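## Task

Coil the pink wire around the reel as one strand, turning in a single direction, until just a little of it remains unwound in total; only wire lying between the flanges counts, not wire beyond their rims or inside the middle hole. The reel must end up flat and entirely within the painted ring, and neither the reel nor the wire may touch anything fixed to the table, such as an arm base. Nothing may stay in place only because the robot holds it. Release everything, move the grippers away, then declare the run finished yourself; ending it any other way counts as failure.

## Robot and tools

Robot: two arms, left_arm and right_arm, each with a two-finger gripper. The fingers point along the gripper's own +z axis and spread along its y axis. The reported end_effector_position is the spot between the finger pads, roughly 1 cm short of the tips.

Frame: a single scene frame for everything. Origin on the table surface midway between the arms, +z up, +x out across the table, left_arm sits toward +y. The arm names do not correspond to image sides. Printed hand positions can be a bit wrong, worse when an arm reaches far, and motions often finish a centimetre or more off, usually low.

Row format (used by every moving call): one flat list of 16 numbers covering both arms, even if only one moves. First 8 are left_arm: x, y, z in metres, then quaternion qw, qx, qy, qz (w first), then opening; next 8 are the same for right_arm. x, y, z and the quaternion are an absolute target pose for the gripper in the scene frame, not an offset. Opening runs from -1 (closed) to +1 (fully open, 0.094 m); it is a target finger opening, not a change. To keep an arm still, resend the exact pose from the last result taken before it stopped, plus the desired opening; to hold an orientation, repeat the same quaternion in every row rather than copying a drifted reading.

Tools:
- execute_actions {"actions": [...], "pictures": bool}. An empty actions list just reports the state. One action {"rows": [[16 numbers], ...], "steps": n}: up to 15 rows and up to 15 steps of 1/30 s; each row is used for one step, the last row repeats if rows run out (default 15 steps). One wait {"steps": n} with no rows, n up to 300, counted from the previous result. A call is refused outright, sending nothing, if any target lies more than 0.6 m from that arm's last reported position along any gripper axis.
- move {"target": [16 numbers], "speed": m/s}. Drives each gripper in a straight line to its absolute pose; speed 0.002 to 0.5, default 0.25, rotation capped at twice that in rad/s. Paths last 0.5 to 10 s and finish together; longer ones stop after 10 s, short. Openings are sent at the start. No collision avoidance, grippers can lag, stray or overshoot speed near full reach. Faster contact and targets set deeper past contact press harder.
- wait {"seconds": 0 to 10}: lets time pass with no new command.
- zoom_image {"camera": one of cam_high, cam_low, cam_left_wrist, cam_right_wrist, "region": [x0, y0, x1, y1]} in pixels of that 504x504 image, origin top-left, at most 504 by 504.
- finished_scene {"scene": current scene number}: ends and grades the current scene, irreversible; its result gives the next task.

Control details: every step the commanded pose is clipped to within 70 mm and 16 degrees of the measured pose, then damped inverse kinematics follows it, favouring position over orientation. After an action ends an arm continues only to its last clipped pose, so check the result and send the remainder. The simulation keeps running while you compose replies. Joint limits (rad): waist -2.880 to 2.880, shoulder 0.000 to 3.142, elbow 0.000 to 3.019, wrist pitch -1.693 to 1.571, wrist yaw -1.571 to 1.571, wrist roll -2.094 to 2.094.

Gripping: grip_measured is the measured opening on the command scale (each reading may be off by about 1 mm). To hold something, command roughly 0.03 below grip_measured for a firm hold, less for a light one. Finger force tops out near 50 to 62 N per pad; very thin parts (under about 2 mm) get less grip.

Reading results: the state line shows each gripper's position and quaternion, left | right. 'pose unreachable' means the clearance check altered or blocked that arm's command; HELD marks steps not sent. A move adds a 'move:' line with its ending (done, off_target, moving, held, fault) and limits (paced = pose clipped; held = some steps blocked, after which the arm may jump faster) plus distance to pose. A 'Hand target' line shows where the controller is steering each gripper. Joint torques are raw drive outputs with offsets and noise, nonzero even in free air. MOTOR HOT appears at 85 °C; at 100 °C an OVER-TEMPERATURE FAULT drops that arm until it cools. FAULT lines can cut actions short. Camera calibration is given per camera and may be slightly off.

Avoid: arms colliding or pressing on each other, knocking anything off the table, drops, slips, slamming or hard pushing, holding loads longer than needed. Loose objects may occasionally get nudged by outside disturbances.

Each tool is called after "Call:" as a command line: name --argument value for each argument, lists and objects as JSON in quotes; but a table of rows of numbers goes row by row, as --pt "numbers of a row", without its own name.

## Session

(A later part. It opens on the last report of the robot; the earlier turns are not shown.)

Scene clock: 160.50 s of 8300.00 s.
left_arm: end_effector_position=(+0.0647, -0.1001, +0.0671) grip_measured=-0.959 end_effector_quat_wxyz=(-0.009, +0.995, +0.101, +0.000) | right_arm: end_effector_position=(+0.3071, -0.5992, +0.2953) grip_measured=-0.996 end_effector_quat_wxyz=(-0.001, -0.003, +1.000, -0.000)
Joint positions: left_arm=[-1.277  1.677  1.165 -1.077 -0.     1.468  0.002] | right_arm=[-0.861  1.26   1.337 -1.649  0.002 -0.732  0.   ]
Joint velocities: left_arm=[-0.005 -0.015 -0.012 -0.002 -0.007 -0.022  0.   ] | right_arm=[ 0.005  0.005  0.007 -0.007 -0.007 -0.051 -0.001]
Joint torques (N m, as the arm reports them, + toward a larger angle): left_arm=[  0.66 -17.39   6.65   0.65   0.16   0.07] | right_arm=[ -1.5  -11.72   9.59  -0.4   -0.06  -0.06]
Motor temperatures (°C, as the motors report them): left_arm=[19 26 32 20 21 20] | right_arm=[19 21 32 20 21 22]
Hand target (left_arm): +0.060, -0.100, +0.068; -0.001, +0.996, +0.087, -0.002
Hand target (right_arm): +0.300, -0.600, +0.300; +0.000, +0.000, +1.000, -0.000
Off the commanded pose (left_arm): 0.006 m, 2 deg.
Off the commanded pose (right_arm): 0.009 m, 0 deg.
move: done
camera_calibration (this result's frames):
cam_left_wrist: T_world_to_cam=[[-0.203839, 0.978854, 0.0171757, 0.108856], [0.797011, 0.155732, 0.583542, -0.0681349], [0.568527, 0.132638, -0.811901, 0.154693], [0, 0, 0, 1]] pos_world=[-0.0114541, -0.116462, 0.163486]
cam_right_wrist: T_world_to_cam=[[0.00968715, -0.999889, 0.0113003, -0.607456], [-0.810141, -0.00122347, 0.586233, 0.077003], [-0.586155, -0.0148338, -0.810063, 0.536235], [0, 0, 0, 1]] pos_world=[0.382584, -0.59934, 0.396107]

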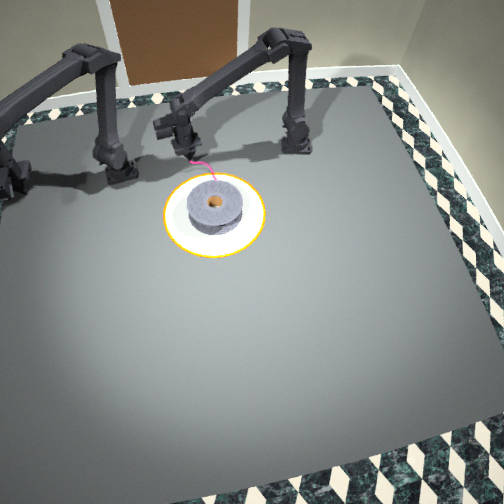

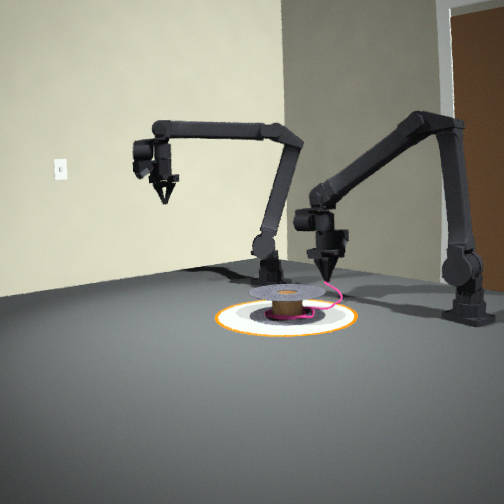

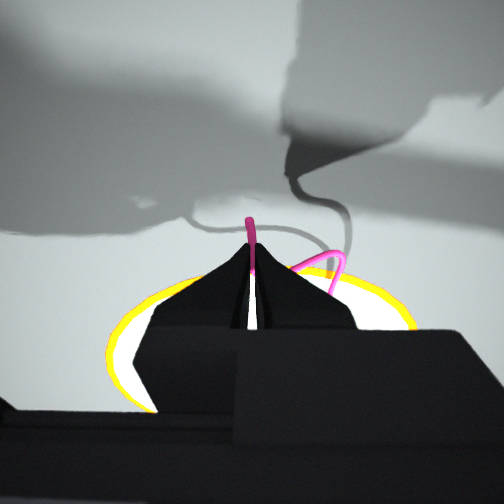

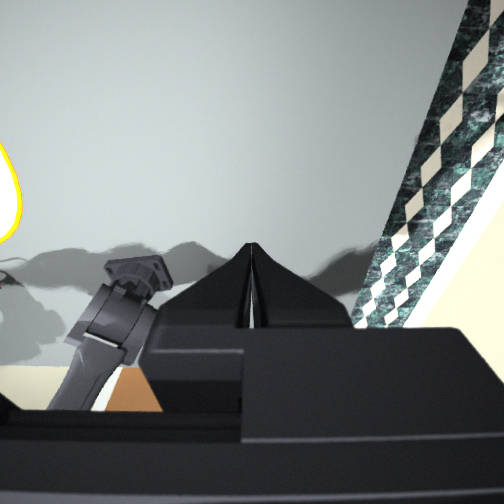

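Call:
move --target '[0.05,0.05,0.06,0,0.994,-0.105,0,-0.99,0.30,-0.60,0.30,0,0,1,0,-1]'

Call:
move --target '[0.06,0.07,0.01,0,0.994,-0.105,0,-0.99,0.30,-0.60,0.30,0,0,1,0,-1]' --speed 0.1

Call:
move --target '[0.06,0.07,0.01,0,0.994,-0.105,0,-0.5,0.30,-0.60,0.30,0,0,1,0,-1]'

Call:
move --target '[0.06,0.07,0.10,0,0.994,-0.105,0,-0.3,0.30,-0.60,0.30,0,0,1,0,-1]'

Scene clock: 166.07 s of 8300.00 s.
left_arm: end_effector_position=(+0.0497, +0.0505, +0.0602) grip_measured=-0.959 end_effector_quat_wxyz=(-0.006, +0.995, -0.098, -0.001) | right_arm: end_effector_position=(+0.3071, -0.5992, +0.2953) grip_measured=-0.996 end_effector_quat_wxyz=(-0.001, -0.003, +1.000, -0.000)
Joint positions: left_arm=[-1.277  1.308  0.733 -1.007 -0.     1.866  0.002] | right_arm=[-0.861  1.26   1.337 -1.649  0.002 -0.732  0.   ]
Joint velocities: left_arm=[ 0.005  0.005  0.002 -0.002 -0.051 -0.037 -0.001] | right_arm=[-0.015 -0.015 -0.002 -0.002 -0.051  0.007  0.001]
Joint torques (N m, as the arm reports them, + toward a larger angle): left_arm=[ 1.68 -8.74  6.63  0.57  0.04  0.06] | right_arm=[ -1.54 -11.69   9.59  -0.39  -0.06  -0.06]
Motor temperatures (°C, as the motors report them): left_arm=[19 26 31 20 21 20] | right_arm=[19 21 32 20 21 22]
Hand target (left_arm): +0.051, +0.050, +0.059; -0.000, +0.994, -0.105, -0.000
Hand target (right_arm): +0.300, -0.600, +0.300; +0.000, +0.000, +1.000, -0.000
Off the commanded pose (left_arm): 0.001 m, 1 deg.
Off the commanded pose (right_arm): 0.009 m, 0 deg.
After step 90, 1.17 s passed at rest.
move: done
camera_calibration (this result's frames):
cam_left_wrist: T_world_to_cam=[[0.191404, 0.981452, 0.0108309, -0.0609266], [0.798806, -0.162177, 0.579316, -0.0594355], [0.570327, -0.102232, -0.815031, 0.149635], [0, 0, 0, 1]] pos_world=[-0.0262019, 0.0654548, 0.157049]
cam_right_wrist: T_world_to_cam=[[0.00968715, -0.999889, 0.0113003, -0.607456], [-0.810141, -0.00122347, 0.586233, 0.077003], [-0.586155, -0.0148338, -0.810063, 0.536235], [0, 0, 0, 1]] pos_world=[0.382584, -0.59934, 0.396107]

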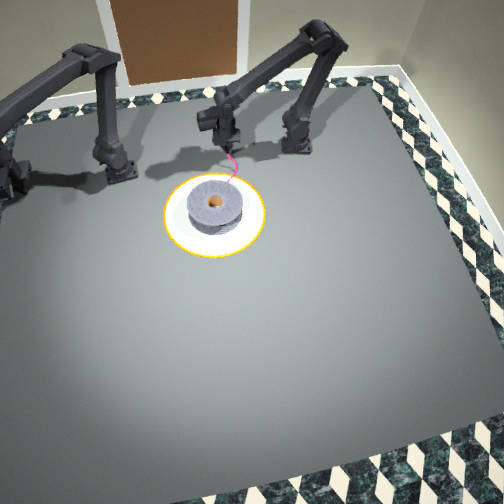

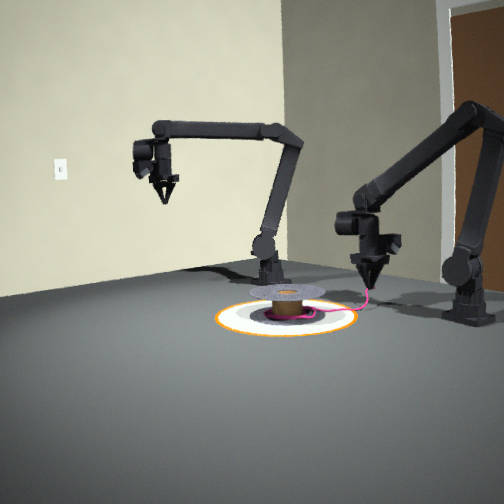

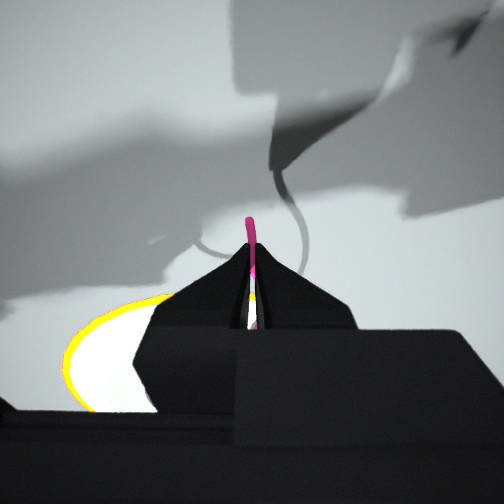

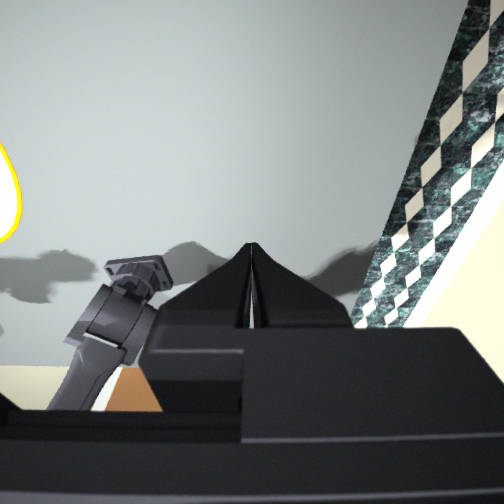

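Scene clock: 166.93 s of 8300.00 s.
left_arm: end_effector_position=(+0.0570, +0.0667, +0.0162) grip_measured=-0.959 end_effector_quat_wxyz=(+0.002, +0.995, -0.102, +0.001) | right_arm: end_effector_position=(+0.3071, -0.5992, +0.2953) grip_measured=-0.996 end_effector_quat_wxyz=(-0.001, -0.003, +1.000, -0.000)
Joint positions: left_arm=[-1.247  1.347  0.624 -0.843 -0.     1.906  0.002] | right_arm=[-0.861  1.26   1.337 -1.649  0.002 -0.732  0.   ]
Joint velocities: left_arm=[-0.005 -0.005  0.002  0.002 -0.066 -0.022  0.   ] | right_arm=[-0.005 -0.005  0.002  0.007 -0.022 -0.11   0.   ]
Joint torques (N m, as the arm reports them, + toward a larger angle): left_arm=[ 2.37 -7.09  5.67  0.78  0.01  0.05] | right_arm=[ -1.51 -11.7    9.59  -0.4   -0.06  -0.06]
Motor temperatures (°C, as the motors report them): left_arm=[19 25 31 20 21 20] | right_arm=[19 21 32 20 21 22]
Hand target (left_arm): +0.060, +0.069, +0.010; +0.000, +0.994, -0.105, +0.000
Hand target (right_arm): +0.300, -0.600, +0.300; +0.000, +0.000, +1.000, -0.000
Off the commanded pose (left_arm): 0.008 m, 0 deg.
Off the commanded pose (right_arm): 0.009 m, 0 deg.
move: done
camera_calibration (this result's frames):
cam_left_wrist: T_world_to_cam=[[0.200751, 0.979632, -0.0045707, -0.0778944], [0.796512, -0.160505, 0.58293, -0.0371416], [0.570323, -0.120664, -0.81251, 0.112448], [0, 0, 0, 1]] pos_world=[-0.0189108, 0.0839149, 0.11266]
cam_right_wrist: T_world_to_cam=[[0.00968715, -0.999889, 0.0113003, -0.607456], [-0.810141, -0.00122347, 0.586233, 0.077003], [-0.586155, -0.0148338, -0.810063, 0.536235], [0, 0, 0, 1]] pos_world=[0.382584, -0.59934, 0.396107]

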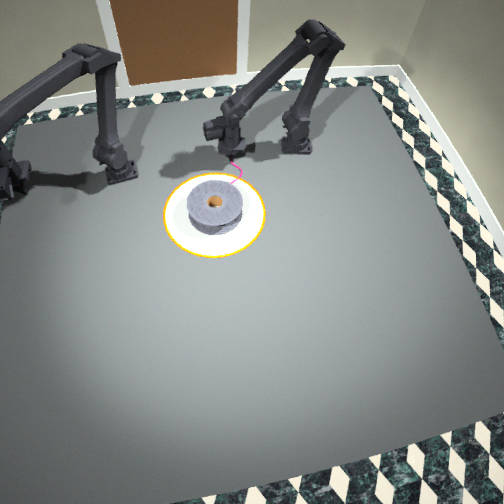

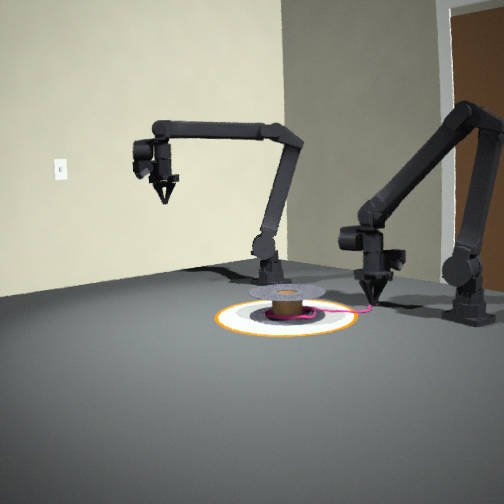

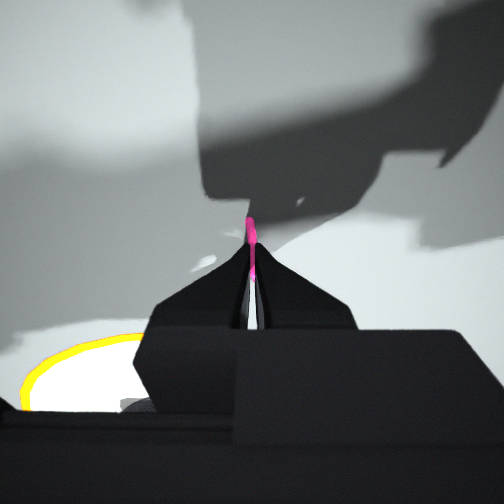

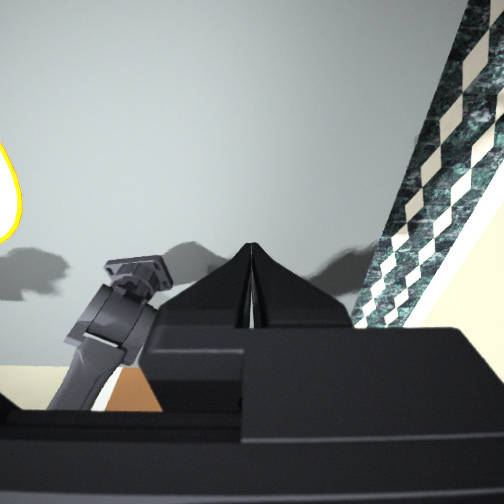

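Scene clock: 167.63 s of 8300.00 s.
left_arm: end_effector_position=(+0.0571, +0.0667, +0.0167) grip_measured=-0.503 end_effector_quat_wxyz=(+0.003, +0.995, -0.103, +0.001) | right_arm: end_effector_position=(+0.3071, -0.5992, +0.2953) grip_measured=-0.996 end_effector_quat_wxyz=(-0.001, -0.003, +1.000, -0.000)
Joint positions: left_arm=[-1.247  1.345  0.624 -0.844 -0.     1.906  0.023] | right_arm=[-0.861  1.26   1.337 -1.649  0.002 -0.732  0.   ]
Joint velocities: left_arm=[ 0.005 -0.024  0.007 -0.012  0.022  0.066  0.001] | right_arm=[-0.005  0.005 -0.012 -0.002 -0.022 -0.051  0.001]
Joint torques (N m, as the arm reports them, + toward a larger angle): left_arm=[ 2.37 -7.22  5.48  0.76  0.02  0.06] | right_arm=[ -1.52 -11.7    9.58  -0.4   -0.06  -0.06]
Motor temperatures (°C, as the motors report them): left_arm=[19 25 31 20 21 20] | right_arm=[19 21 32 20 21 22]
Hand target (left_arm): +0.060, +0.070, +0.010; +0.000, +0.994, -0.105, +0.000
Hand target (right_arm): +0.300, -0.600, +0.300; +0.000, +0.000, +1.000, -0.000
Off the commanded pose (left_arm): 0.008 m, 0 deg.
Off the commanded pose (right_arm): 0.009 m, 0 deg.
move: done
camera_calibration (this result's frames):
cam_left_wrist: T_world_to_cam=[[0.201499, 0.979473, -0.00552689, -0.0779012], [0.796081, -0.160479, 0.583526, -0.0374863], [0.570661, -0.12198, -0.812076, 0.112885], [0, 0, 0, 1]] pos_world=[-0.0188798, 0.084056, 0.113115]
cam_right_wrist: T_world_to_cam=[[0.00968715, -0.999889, 0.0113003, -0.607456], [-0.810141, -0.00122347, 0.586233, 0.077003], [-0.586155, -0.0148338, -0.810063, 0.536235], [0, 0, 0, 1]] pos_world=[0.382584, -0.59934, 0.396107]

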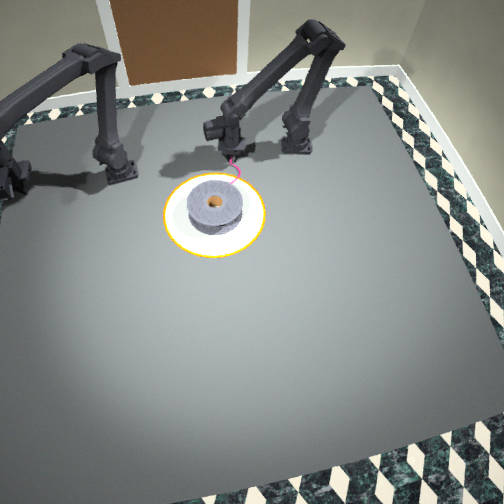

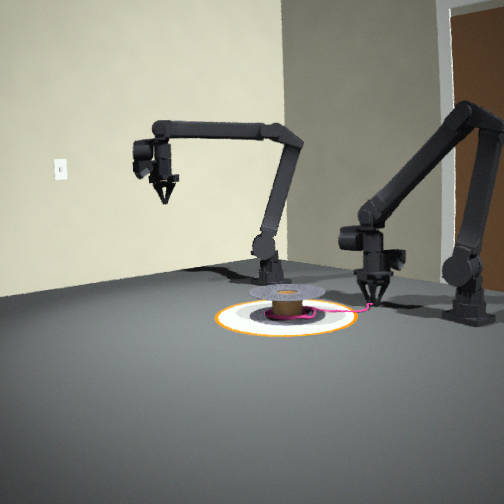

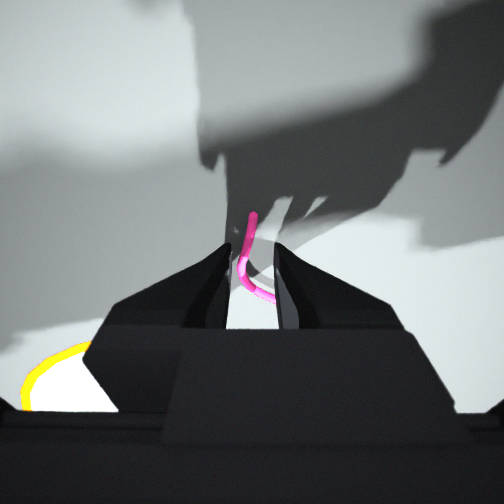

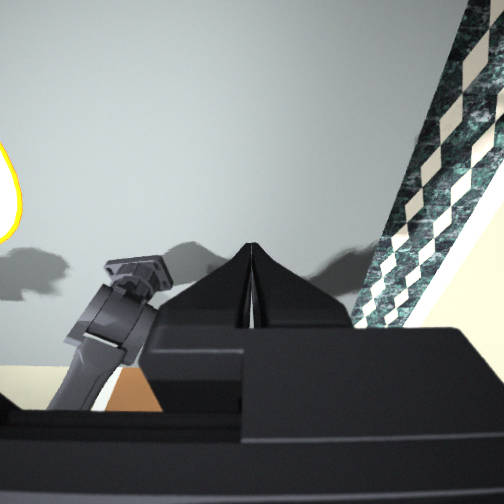

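Scene clock: 168.43 s of 8300.00 s.
left_arm: end_effector_position=(+0.0550, +0.0828, +0.0892) grip_measured=-0.303 end_effector_quat_wxyz=(-0.007, +0.995, -0.103, -0.002) | right_arm: end_effector_position=(+0.3071, -0.5992, +0.2953) grip_measured=-0.996 end_effector_quat_wxyz=(-0.001, -0.003, +1.000, -0.000)
Joint positions: left_arm=[-1.247  1.172  0.708 -1.122 -0.     1.907  0.033] | right_arm=[-0.861  1.26   1.337 -1.649  0.002 -0.732  0.   ]
Joint velocities: left_arm=[-0.005 -0.005  0.007 -0.002  0.066 -0.037  0.   ] | right_arm=[-0.005 -0.005  0.017 -0.027 -0.051  0.037  0.   ]
Joint torques (N m, as the arm reports them, + toward a larger angle): left_arm=[ 2.37 -6.66 11.03 -0.95  0.01  0.06] | right_arm=[ -1.54 -11.62   9.59  -0.39  -0.06  -0.06]
Motor temperatures (°C, as the motors report them): left_arm=[19 25 31 20 21 20] | right_arm=[19 21 32 20 21 22]
Hand target (left_arm): +0.060, +0.072, +0.101; +0.000, +0.994, -0.105, +0.000
Hand target (right_arm): +0.300, -0.600, +0.300; +0.000, +0.000, +1.000, -0.000
Off the commanded pose (left_arm): 0.017 m, 1 deg.
Off the commanded pose (right_arm): 0.009 m, 0 deg.
move: off_target (left_arm)
camera_calibration (this result's frames):
cam_left_wrist: T_world_to_cam=[[0.201884, 0.97931, 0.0139428, -0.0945891], [0.797564, -0.172646, 0.578001, -0.0741062], [0.56845, -0.105569, -0.815917, 0.174006], [0, 0, 0, 1]] pos_world=[-0.0207131, 0.0982076, 0.186126]
cam_right_wrist: T_world_to_cam=[[0.00968715, -0.999889, 0.0113003, -0.607456], [-0.810141, -0.00122347, 0.586233, 0.077003], [-0.586155, -0.0148338, -0.810063, 0.536235], [0, 0, 0, 1]] pos_world=[0.382584, -0.59934, 0.396107]

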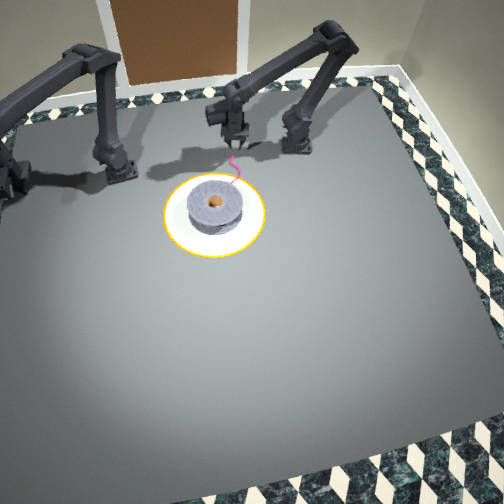

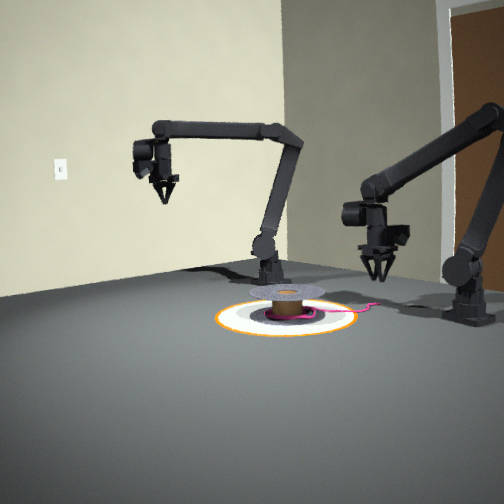

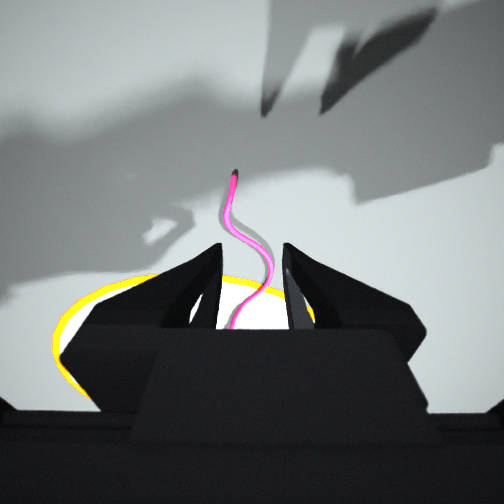

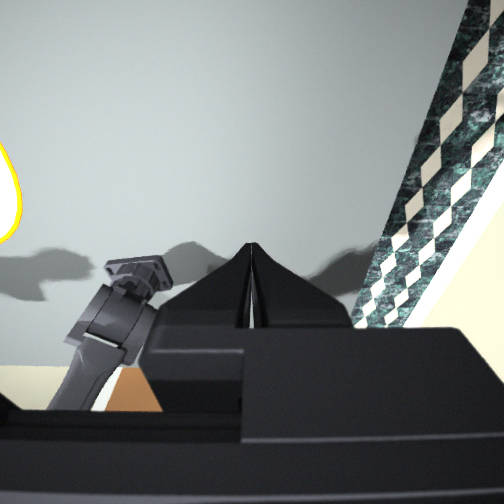

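Call:
move --target '[0.054,0.066,0.09,0,0.174,0.985,0,-0.3,0.30,-0.60,0.30,0,0,1,0,-1]' --speed 0.5

Call:
move --target '[0.054,0.070,0.006,0,0.174,0.985,0,-0.3,0.30,-0.60,0.30,0,0,1,0,-1]' --speed 0.1

Scene clock: 178.07 s of 8300.00 s.
left_arm: end_effector_position=(+0.0540, +0.0826, +0.0841) grip_measured=-0.303 end_effector_quat_wxyz=(-0.007, +0.178, +0.984, +0.014) | right_arm: end_effector_position=(+0.3071, -0.5992, +0.2953) grip_measured=-0.996 end_effector_quat_wxyz=(-0.001, -0.003, +1.000, -0.000)
Joint positions: left_arm=[-1.247  1.192  0.708 -1.118  0.005 -1.084  0.033] | right_arm=[-0.861  1.26   1.337 -1.649  0.002 -0.732  0.   ]
Joint velocities: left_arm=[-0.005  0.005  0.022  0.017 -0.007  0.022  0.001] | right_arm=[-0.005  0.005 -0.007 -0.002 -0.037  0.007  0.   ]
Joint torques (N m, as the arm reports them, + toward a larger angle): left_arm=[ 0.51 -5.87 10.4   0.63 -0.27 -0.3 ] | right_arm=[ -1.54 -11.69   9.58  -0.39  -0.06  -0.06]
Motor temperatures (°C, as the motors report them): left_arm=[19 24 31 20 21 20] | right_arm=[19 21 32 20 21 22]
Hand target (left_arm): +0.054, +0.066, +0.091; -0.001, +0.174, +0.985, -0.000
Hand target (right_arm): +0.300, -0.600, +0.300; +0.000, +0.000, +1.000, -0.000
Off the commanded pose (left_arm): 0.018 m, 2 deg.
Off the commanded pose (right_arm): 0.009 m, 0 deg.
After step 90, 2.90 s passed at rest.
move: off_target (left_arm)
camera_calibration (this result's frames):
cam_left_wrist: T_world_to_cam=[[-0.347141, -0.937456, -0.0258752, 0.0972565], [-0.757373, 0.263971, 0.597249, -0.0241024], [-0.553064, 0.226927, -0.801639, 0.202241], [0, 0, 0, 1]] pos_world=[0.127359, 0.0516422, 0.179036]
cam_right_wrist: T_world_to_cam=[[0.00968715, -0.999889, 0.0113003, -0.607456], [-0.810141, -0.00122347, 0.586233, 0.077003], [-0.586155, -0.0148338, -0.810063, 0.536235], [0, 0, 0, 1]] pos_world=[0.382584, -0.59934, 0.396107]

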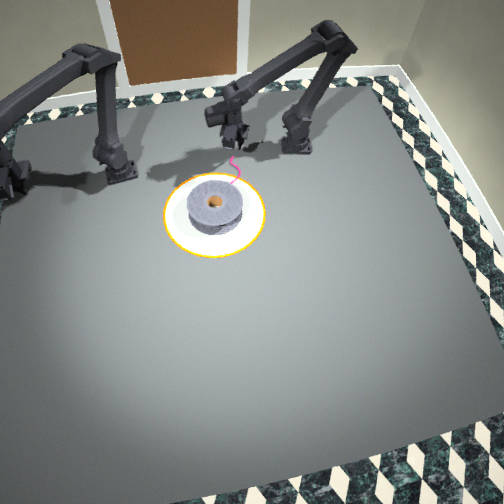

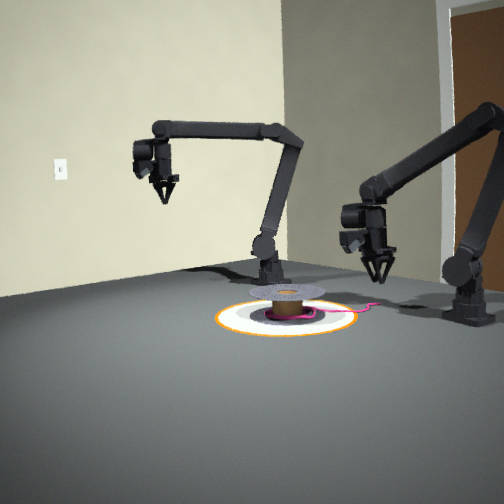

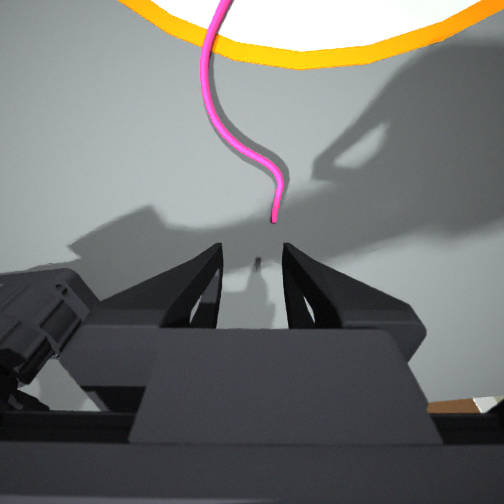

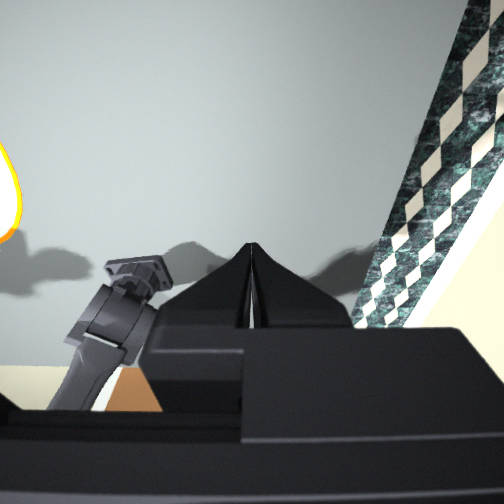

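Scene clock: 179.13 s of 8300.00 s.
left_arm: end_effector_position=(+0.0563, +0.0659, +0.0164) grip_measured=-0.303 end_effector_quat_wxyz=(-0.001, +0.177, +0.984, -0.005) | right_arm: end_effector_position=(+0.3071, -0.5992, +0.2953) grip_measured=-0.996 end_effector_quat_wxyz=(-0.001, -0.003, +1.000, -0.000)
Joint positions: left_arm=[-1.247  1.345  0.623 -0.839  0.005 -1.085  0.033] | right_arm=[-0.861  1.26   1.337 -1.649  0.002 -0.732  0.   ]
Joint velocities: left_arm=[-0.005 -0.005  0.027 -0.002 -0.007 -0.037 -0.001] | right_arm=[-0.005 -0.024 -0.002  0.007 -0.007 -0.022 -0.001]
Joint torques (N m, as the arm reports them, + toward a larger angle): left_arm=[ 0.72 -6.24  5.31  1.32 -0.26 -0.28] | right_arm=[ -1.52 -11.69   9.6   -0.4   -0.06  -0.06]
Motor temperatures (°C, as the motors report them): left_arm=[19 24 31 20 21 20] | right_arm=[19 21 32 20 21 22]
Hand target (left_arm): +0.054, +0.069, +0.006; -0.000, +0.174, +0.985, +0.000
Hand target (right_arm): +0.300, -0.600, +0.300; +0.000, +0.000, +1.000, -0.000
Off the commanded pose (left_arm): 0.011 m, 1 deg.
Off the commanded pose (right_arm): 0.009 m, 0 deg.
move: off_target (left_arm)
camera_calibration (this result's frames):
cam_left_wrist: T_world_to_cam=[[-0.346028, -0.938169, 0.0102335, 0.0799832], [-0.761275, 0.287125, 0.581394, 0.0214374], [-0.548384, 0.193388, -0.813558, 0.155236], [0, 0, 0, 1]] pos_world=[0.129125, 0.0388617, 0.113012]
cam_right_wrist: T_world_to_cam=[[0.00968715, -0.999889, 0.0113003, -0.607456], [-0.810141, -0.00122347, 0.586233, 0.077003], [-0.586155, -0.0148338, -0.810063, 0.536235], [0, 0, 0, 1]] pos_world=[0.382584, -0.59934, 0.396107]

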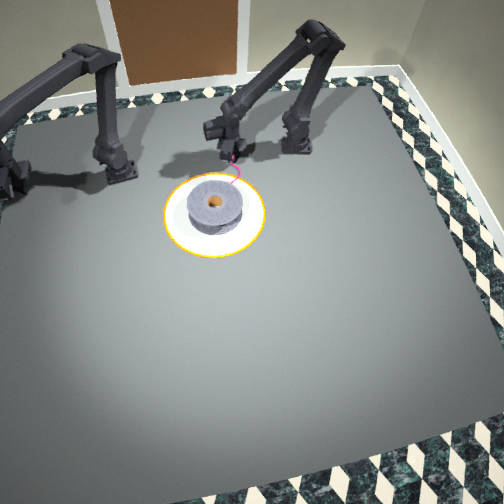

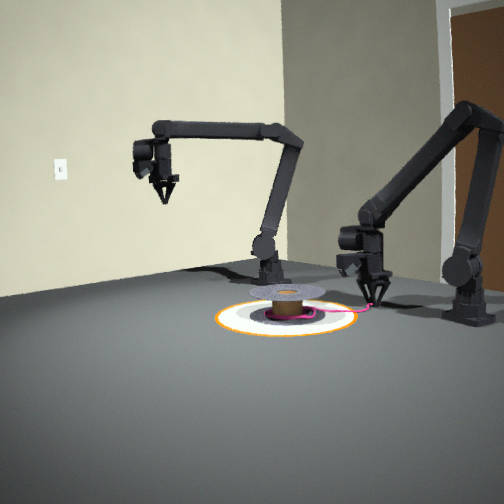

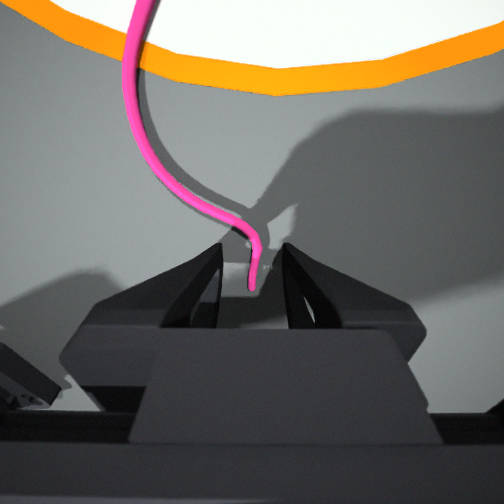

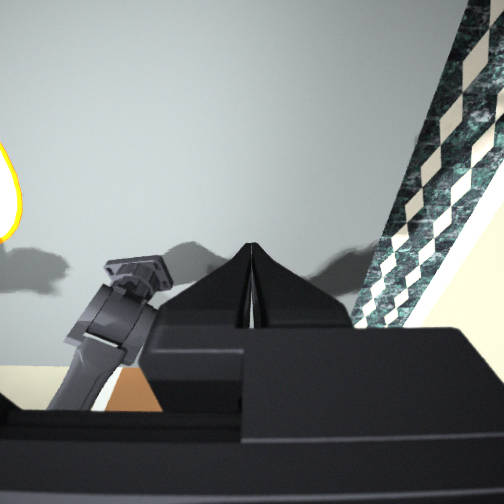

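Call:
move --target '[0.054,0.070,0.006,0,0.174,0.985,0,-0.99,0.30,-0.60,0.30,0,0,1,0,-1]'

Call:
move --target '[0.13,0.14,0.07,0,0.5,0.866,0,-0.99,0.30,-0.60,0.30,0,0,1,0,-1]'

Call:
move --target '[0.25,0.19,0.065,0,0.766,0.643,0,-0.99,0.30,-0.60,0.30,0,0,1,0,-1]'

Call:
move --target '[0.38,0.13,0.065,0,0.94,0.342,0,-0.99,0.30,-0.60,0.30,0,0,1,0,-1]'

Scene clock: 185.93 s of 8300.00 s.
left_arm: end_effector_position=(+0.0564, +0.0651, +0.0163) grip_measured=-0.955 end_effector_quat_wxyz=(-0.000, +0.177, +0.984, -0.007) | right_arm: end_effector_position=(+0.3071, -0.5992, +0.2953) grip_measured=-0.996 end_effector_quat_wxyz=(-0.001, -0.003, +1.000, -0.000)
Joint positions: left_arm=[-1.247  1.345  0.622 -0.834  0.005 -1.085  0.002] | right_arm=[-0.861  1.26   1.337 -1.649  0.002 -0.732  0.   ]
Joint velocities: left_arm=[-0.015 -0.005 -0.012 -0.002 -0.095 -0.022  0.001] | right_arm=[ 0.005  0.015 -0.002 -0.002 -0.051 -0.022 -0.001]
Joint torques (N m, as the arm reports them, + toward a larger angle): left_arm=[ 0.71 -6.65  5.12  1.07 -0.3  -0.27] | right_arm=[ -1.54 -11.68   9.59  -0.4   -0.06  -0.06]
Motor temperatures (°C, as the motors report them): left_arm=[19 23 30 20 21 20] | right_arm=[19 21 32 20 21 22]
Hand target (left_arm): +0.054, +0.070, +0.006; +0.000, +0.174, +0.985, -0.000
Hand target (right_arm): +0.300, -0.600, +0.300; +0.000, +0.000, +1.000, -0.000
Off the commanded pose (left_arm): 0.012 m, 1 deg.
Off the commanded pose (right_arm): 0.009 m, 0 deg.
After step 90, 3.10 s passed at rest.
move: off_target (left_arm)
camera_calibration (this result's frames):
cam_left_wrist: T_world_to_cam=[[-0.346034, -0.938118, 0.0139496, 0.0792223], [-0.76159, 0.289541, 0.579781, 0.0216873], [-0.547943, 0.19, -0.814653, 0.155572], [0, 0, 0, 1]] pos_world=[0.129175, 0.0384818, 0.113058]
cam_right_wrist: T_world_to_cam=[[0.00968715, -0.999889, 0.0113003, -0.607456], [-0.810141, -0.00122347, 0.586233, 0.077003], [-0.586155, -0.0148338, -0.810063, 0.536235], [0, 0, 0, 1]] pos_world=[0.382584, -0.59934, 0.396107]

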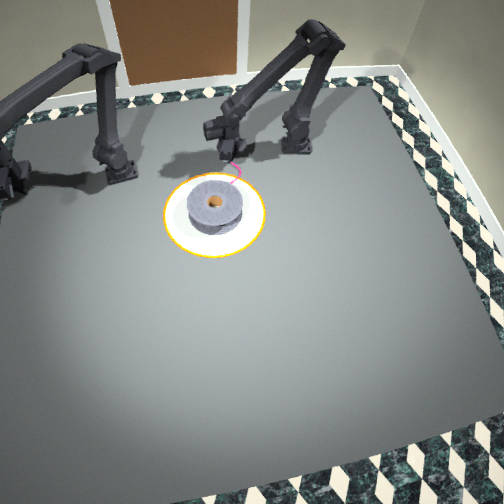

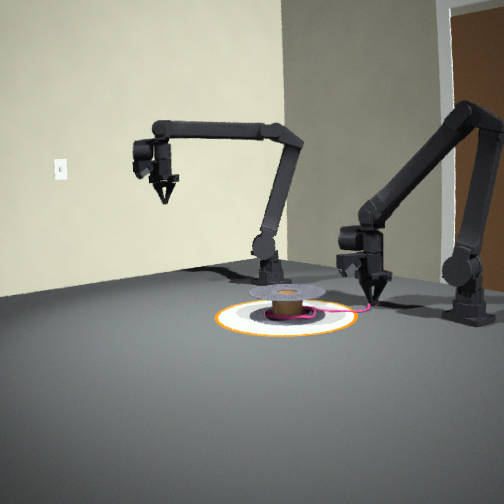

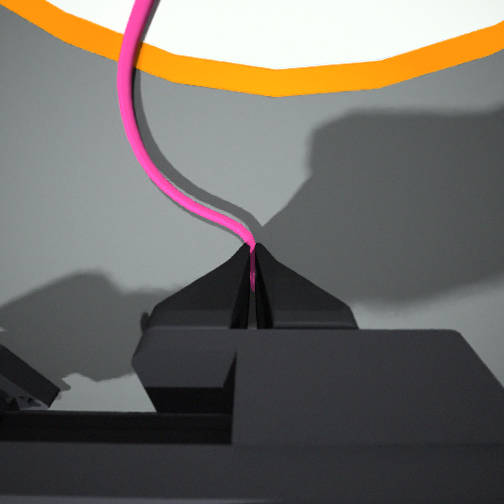

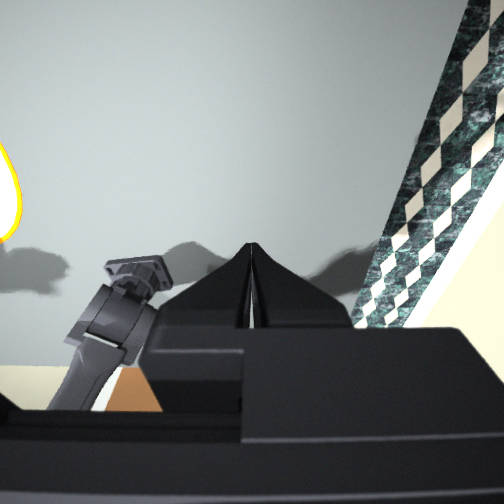

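Scene clock: 187.97 s of 8300.00 s.
left_arm: end_effector_position=(+0.1327, +0.1336, +0.0714) grip_measured=-0.955 end_effector_quat_wxyz=(+0.010, +0.497, +0.868, -0.003) | right_arm: end_effector_position=(+0.3071, -0.5992, +0.2953) grip_measured=-0.996 end_effector_quat_wxyz=(-0.001, -0.003, +1.000, -0.000)
Joint positions: left_arm=[-0.908  1.092  0.599 -1.057 -0.006 -0.063  0.002] | right_arm=[-0.861  1.26   1.337 -1.649  0.002 -0.732  0.   ]
Joint velocities: left_arm=[-0.005 -0.005 -0.002 -0.007  0.051  0.007  0.001] | right_arm=[-0.005 -0.015 -0.012 -0.007  0.081 -0.007 -0.   ]
Joint torques (N m, as the arm reports them, + toward a larger angle): left_arm=[ 2.29 -6.12  7.22 -0.69 -0.06  0.07] | right_arm=[ -1.5  -11.7    9.6   -0.4   -0.06  -0.06]
Motor temperatures (°C, as the motors report them): left_arm=[19 23 30 20 21 20] | right_arm=[19 21 32 20 21 22]
Hand target (left_arm): +0.132, +0.141, +0.070; +0.003, +0.500, +0.866, +0.001
Hand target (right_arm): +0.300, -0.600, +0.300; +0.000, +0.000, +1.000, -0.000
Off the commanded pose (left_arm): 0.007 m, 1 deg.
Off the commanded pose (right_arm): 0.009 m, 0 deg.
move: done
camera_calibration (this result's frames):
cam_left_wrist: T_world_to_cam=[[-0.860584, -0.509286, -0.00477599, 0.181448], [-0.42281, 0.709168, 0.564192, -0.0718924], [-0.283948, 0.487554, -0.82563, 0.155294], [0, 0, 0, 1]] pos_world=[0.16985, 0.0676781, 0.169643]
cam_right_wrist: T_world_to_cam=[[0.00968715, -0.999889, 0.0113003, -0.607456], [-0.810141, -0.00122347, 0.586233, 0.077003], [-0.586155, -0.0148338, -0.810063, 0.536235], [0, 0, 0, 1]] pos_world=[0.382584, -0.59934, 0.396107]

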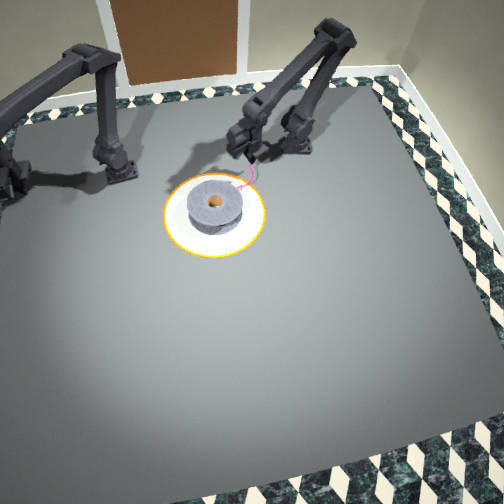

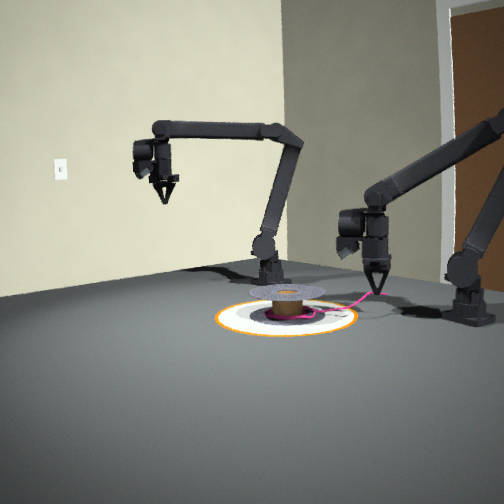

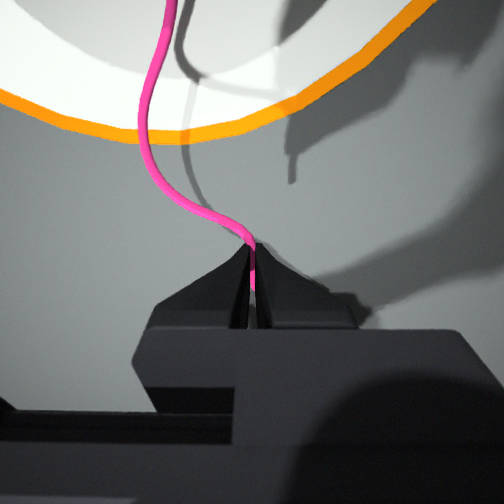

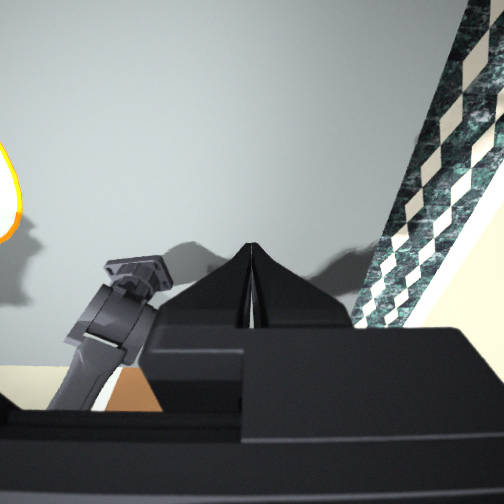

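Scene clock: 190.03 s of 8300.00 s.
left_arm: end_effector_position=(+0.2314, +0.2029, +0.0542) grip_measured=-0.955 end_effector_quat_wxyz=(-0.022, +0.764, +0.645, +0.001) | right_arm: end_effector_position=(+0.3071, -0.5992, +0.2953) grip_measured=-0.996 end_effector_quat_wxyz=(-0.001, -0.003, +1.000, -0.000)
Joint positions: left_arm=[-0.438  1.211  0.632 -1.035 -0.013  1.106  0.002] | right_arm=[-0.861  1.26   1.337 -1.649  0.002 -0.732  0.   ]
Joint velocities: left_arm=[-0.005 -0.005  0.017  0.017 -0.037 -0.051 -0.   ] | right_arm=[ 0.005 -0.015 -0.007  0.012 -0.007 -0.007 -0.   ]
Joint torques (N m, as the arm reports them, + toward a larger angle): left_arm=[ 2.4  -5.64 11.23  0.57  0.15  0.08] | right_arm=[ -1.53 -11.67   9.59  -0.39  -0.06  -0.06]
Motor temperatures (°C, as the motors report them): left_arm=[19 23 30 20 21 20] | right_arm=[19 21 32 20 21 22]
Hand target (left_arm): +0.252, +0.191, +0.066; +0.002, +0.766, +0.643, +0.005
Hand target (right_arm): +0.300, -0.600, +0.300; +0.000, +0.000, +1.000, -0.000
Off the commanded pose (left_arm): 0.025 m, 3 deg.
Off the commanded pose (right_arm): 0.009 m, 0 deg.
move: off_target (left_arm)
camera_calibration (this result's frames):
cam_left_wrist: T_world_to_cam=[[-0.986072, 0.163209, 0.0320089, 0.192189], [0.148966, 0.781096, 0.606381, -0.218885], [0.0739647, 0.602704, -0.79453, 0.0274098], [0, 0, 0, 1]] pos_world=[0.220092, 0.123083, 0.148354]
cam_right_wrist: T_world_to_cam=[[0.00968715, -0.999889, 0.0113003, -0.607456], [-0.810141, -0.00122347, 0.586233, 0.077003], [-0.586155, -0.0148338, -0.810063, 0.536235], [0, 0, 0, 1]] pos_world=[0.382584, -0.59934, 0.396107]

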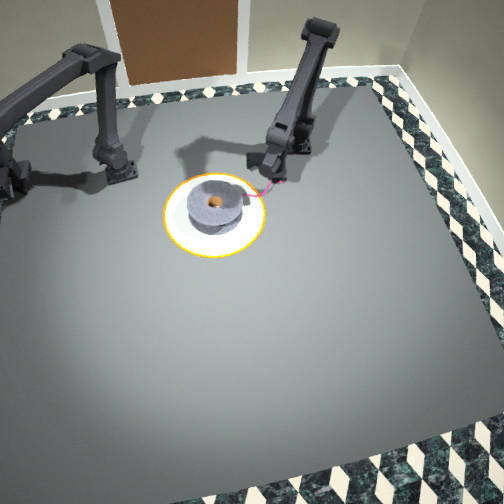

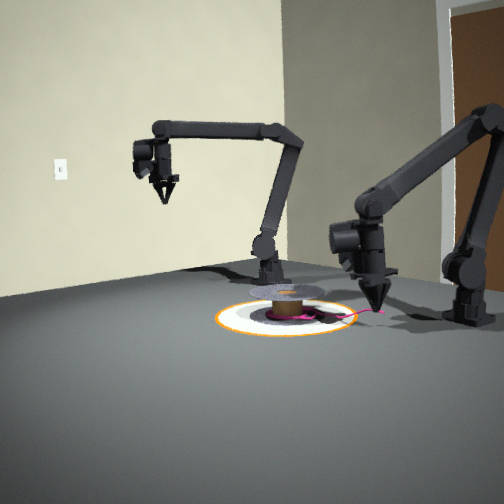

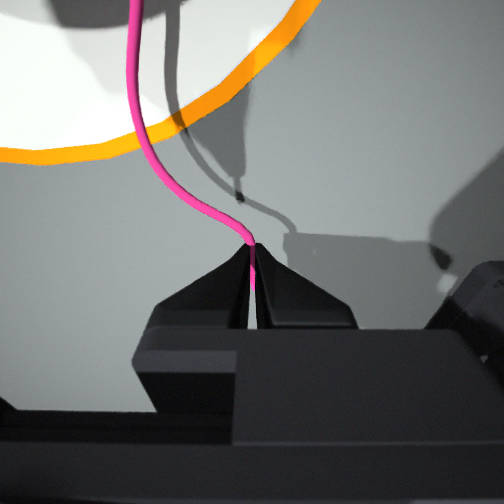

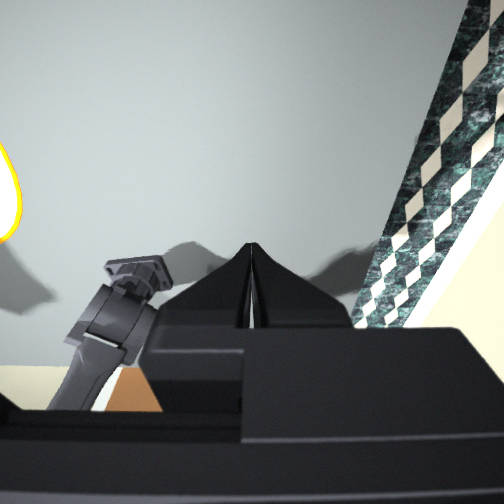

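Scene clock: 192.03 s of 8300.00 s.
left_arm: end_effector_position=(+0.3621, +0.1362, +0.0585) grip_measured=-0.955 end_effector_quat_wxyz=(-0.011, +0.939, +0.345, -0.005) | right_arm: end_effector_position=(+0.3071, -0.5992, +0.2953) grip_measured=-0.996 end_effector_quat_wxyz=(-0.001, -0.003, +1.000, -0.000)
Joint positions: left_arm=[-0.377  1.572  1.006 -1.029 -0.006  1.866  0.002] | right_arm=[-0.861  1.26   1.337 -1.649  0.002 -0.732  0.   ]
Joint velocities: left_arm=[ 0.005 -0.005  0.007 -0.017  0.007  0.022 -0.001] | right_arm=[-0.005 -0.015 -0.007  0.007 -0.007 -0.022 -0.001]
Joint torques (N m, as the arm reports them, + toward a larger angle): left_arm=[  2.4  -12.3   11.18  -0.4    0.17   0.04] | right_arm=[ -1.5  -11.68   9.59  -0.4   -0.06  -0.06]
Motor temperatures (°C, as the motors report them): left_arm=[19 23 31 20 21 20] | right_arm=[19 21 32 20 21 22]
Hand target (left_arm): +0.379, +0.130, +0.067; -0.000, +0.940, +0.342, +0.001
Hand target (right_arm): +0.300, -0.600, +0.300; +0.000, +0.000, +1.000, -0.000
Off the commanded pose (left_arm): 0.020 m, 1 deg.
Off the commanded pose (right_arm): 0.009 m, 0 deg.
move: off_target (left_arm)
camera_calibration (this result's frames):
cam_left_wrist: T_world_to_cam=[[-0.649253, 0.760192, 0.0240553, 0.128982], [0.628164, 0.518123, 0.580481, -0.32495], [0.428814, 0.39199, -0.813918, -0.0373003], [0, 0, 0, 1]] pos_world=[0.303858, 0.0849344, 0.155165]
cam_right_wrist: T_world_to_cam=[[0.00968715, -0.999889, 0.0113003, -0.607456], [-0.810141, -0.00122347, 0.586233, 0.077003], [-0.586155, -0.0148338, -0.810063, 0.536235], [0, 0, 0, 1]] pos_world=[0.382584, -0.59934, 0.396107]

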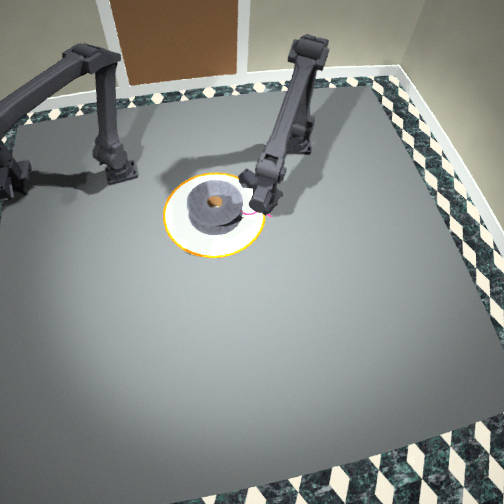

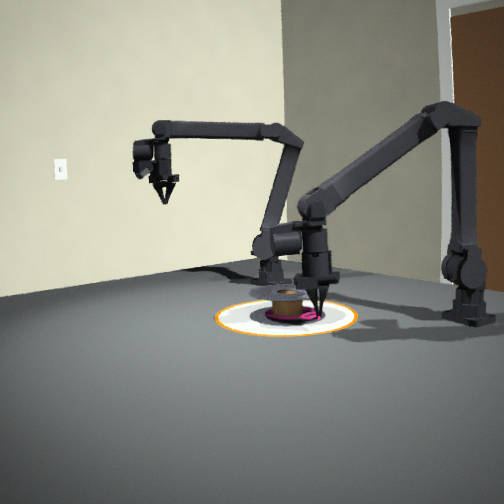

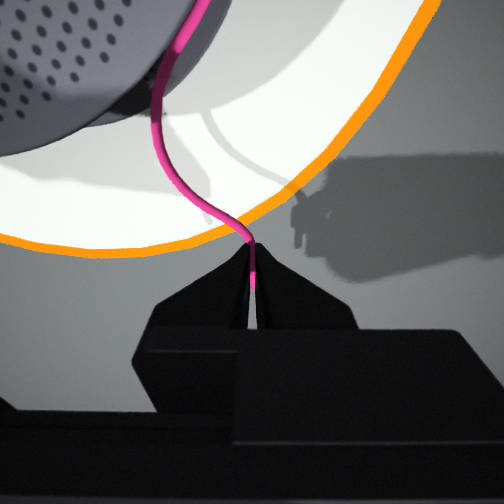

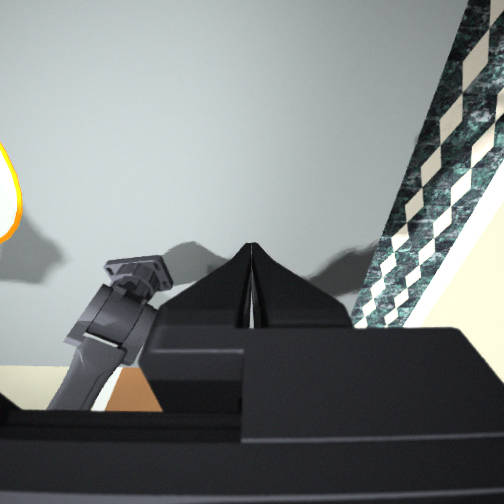

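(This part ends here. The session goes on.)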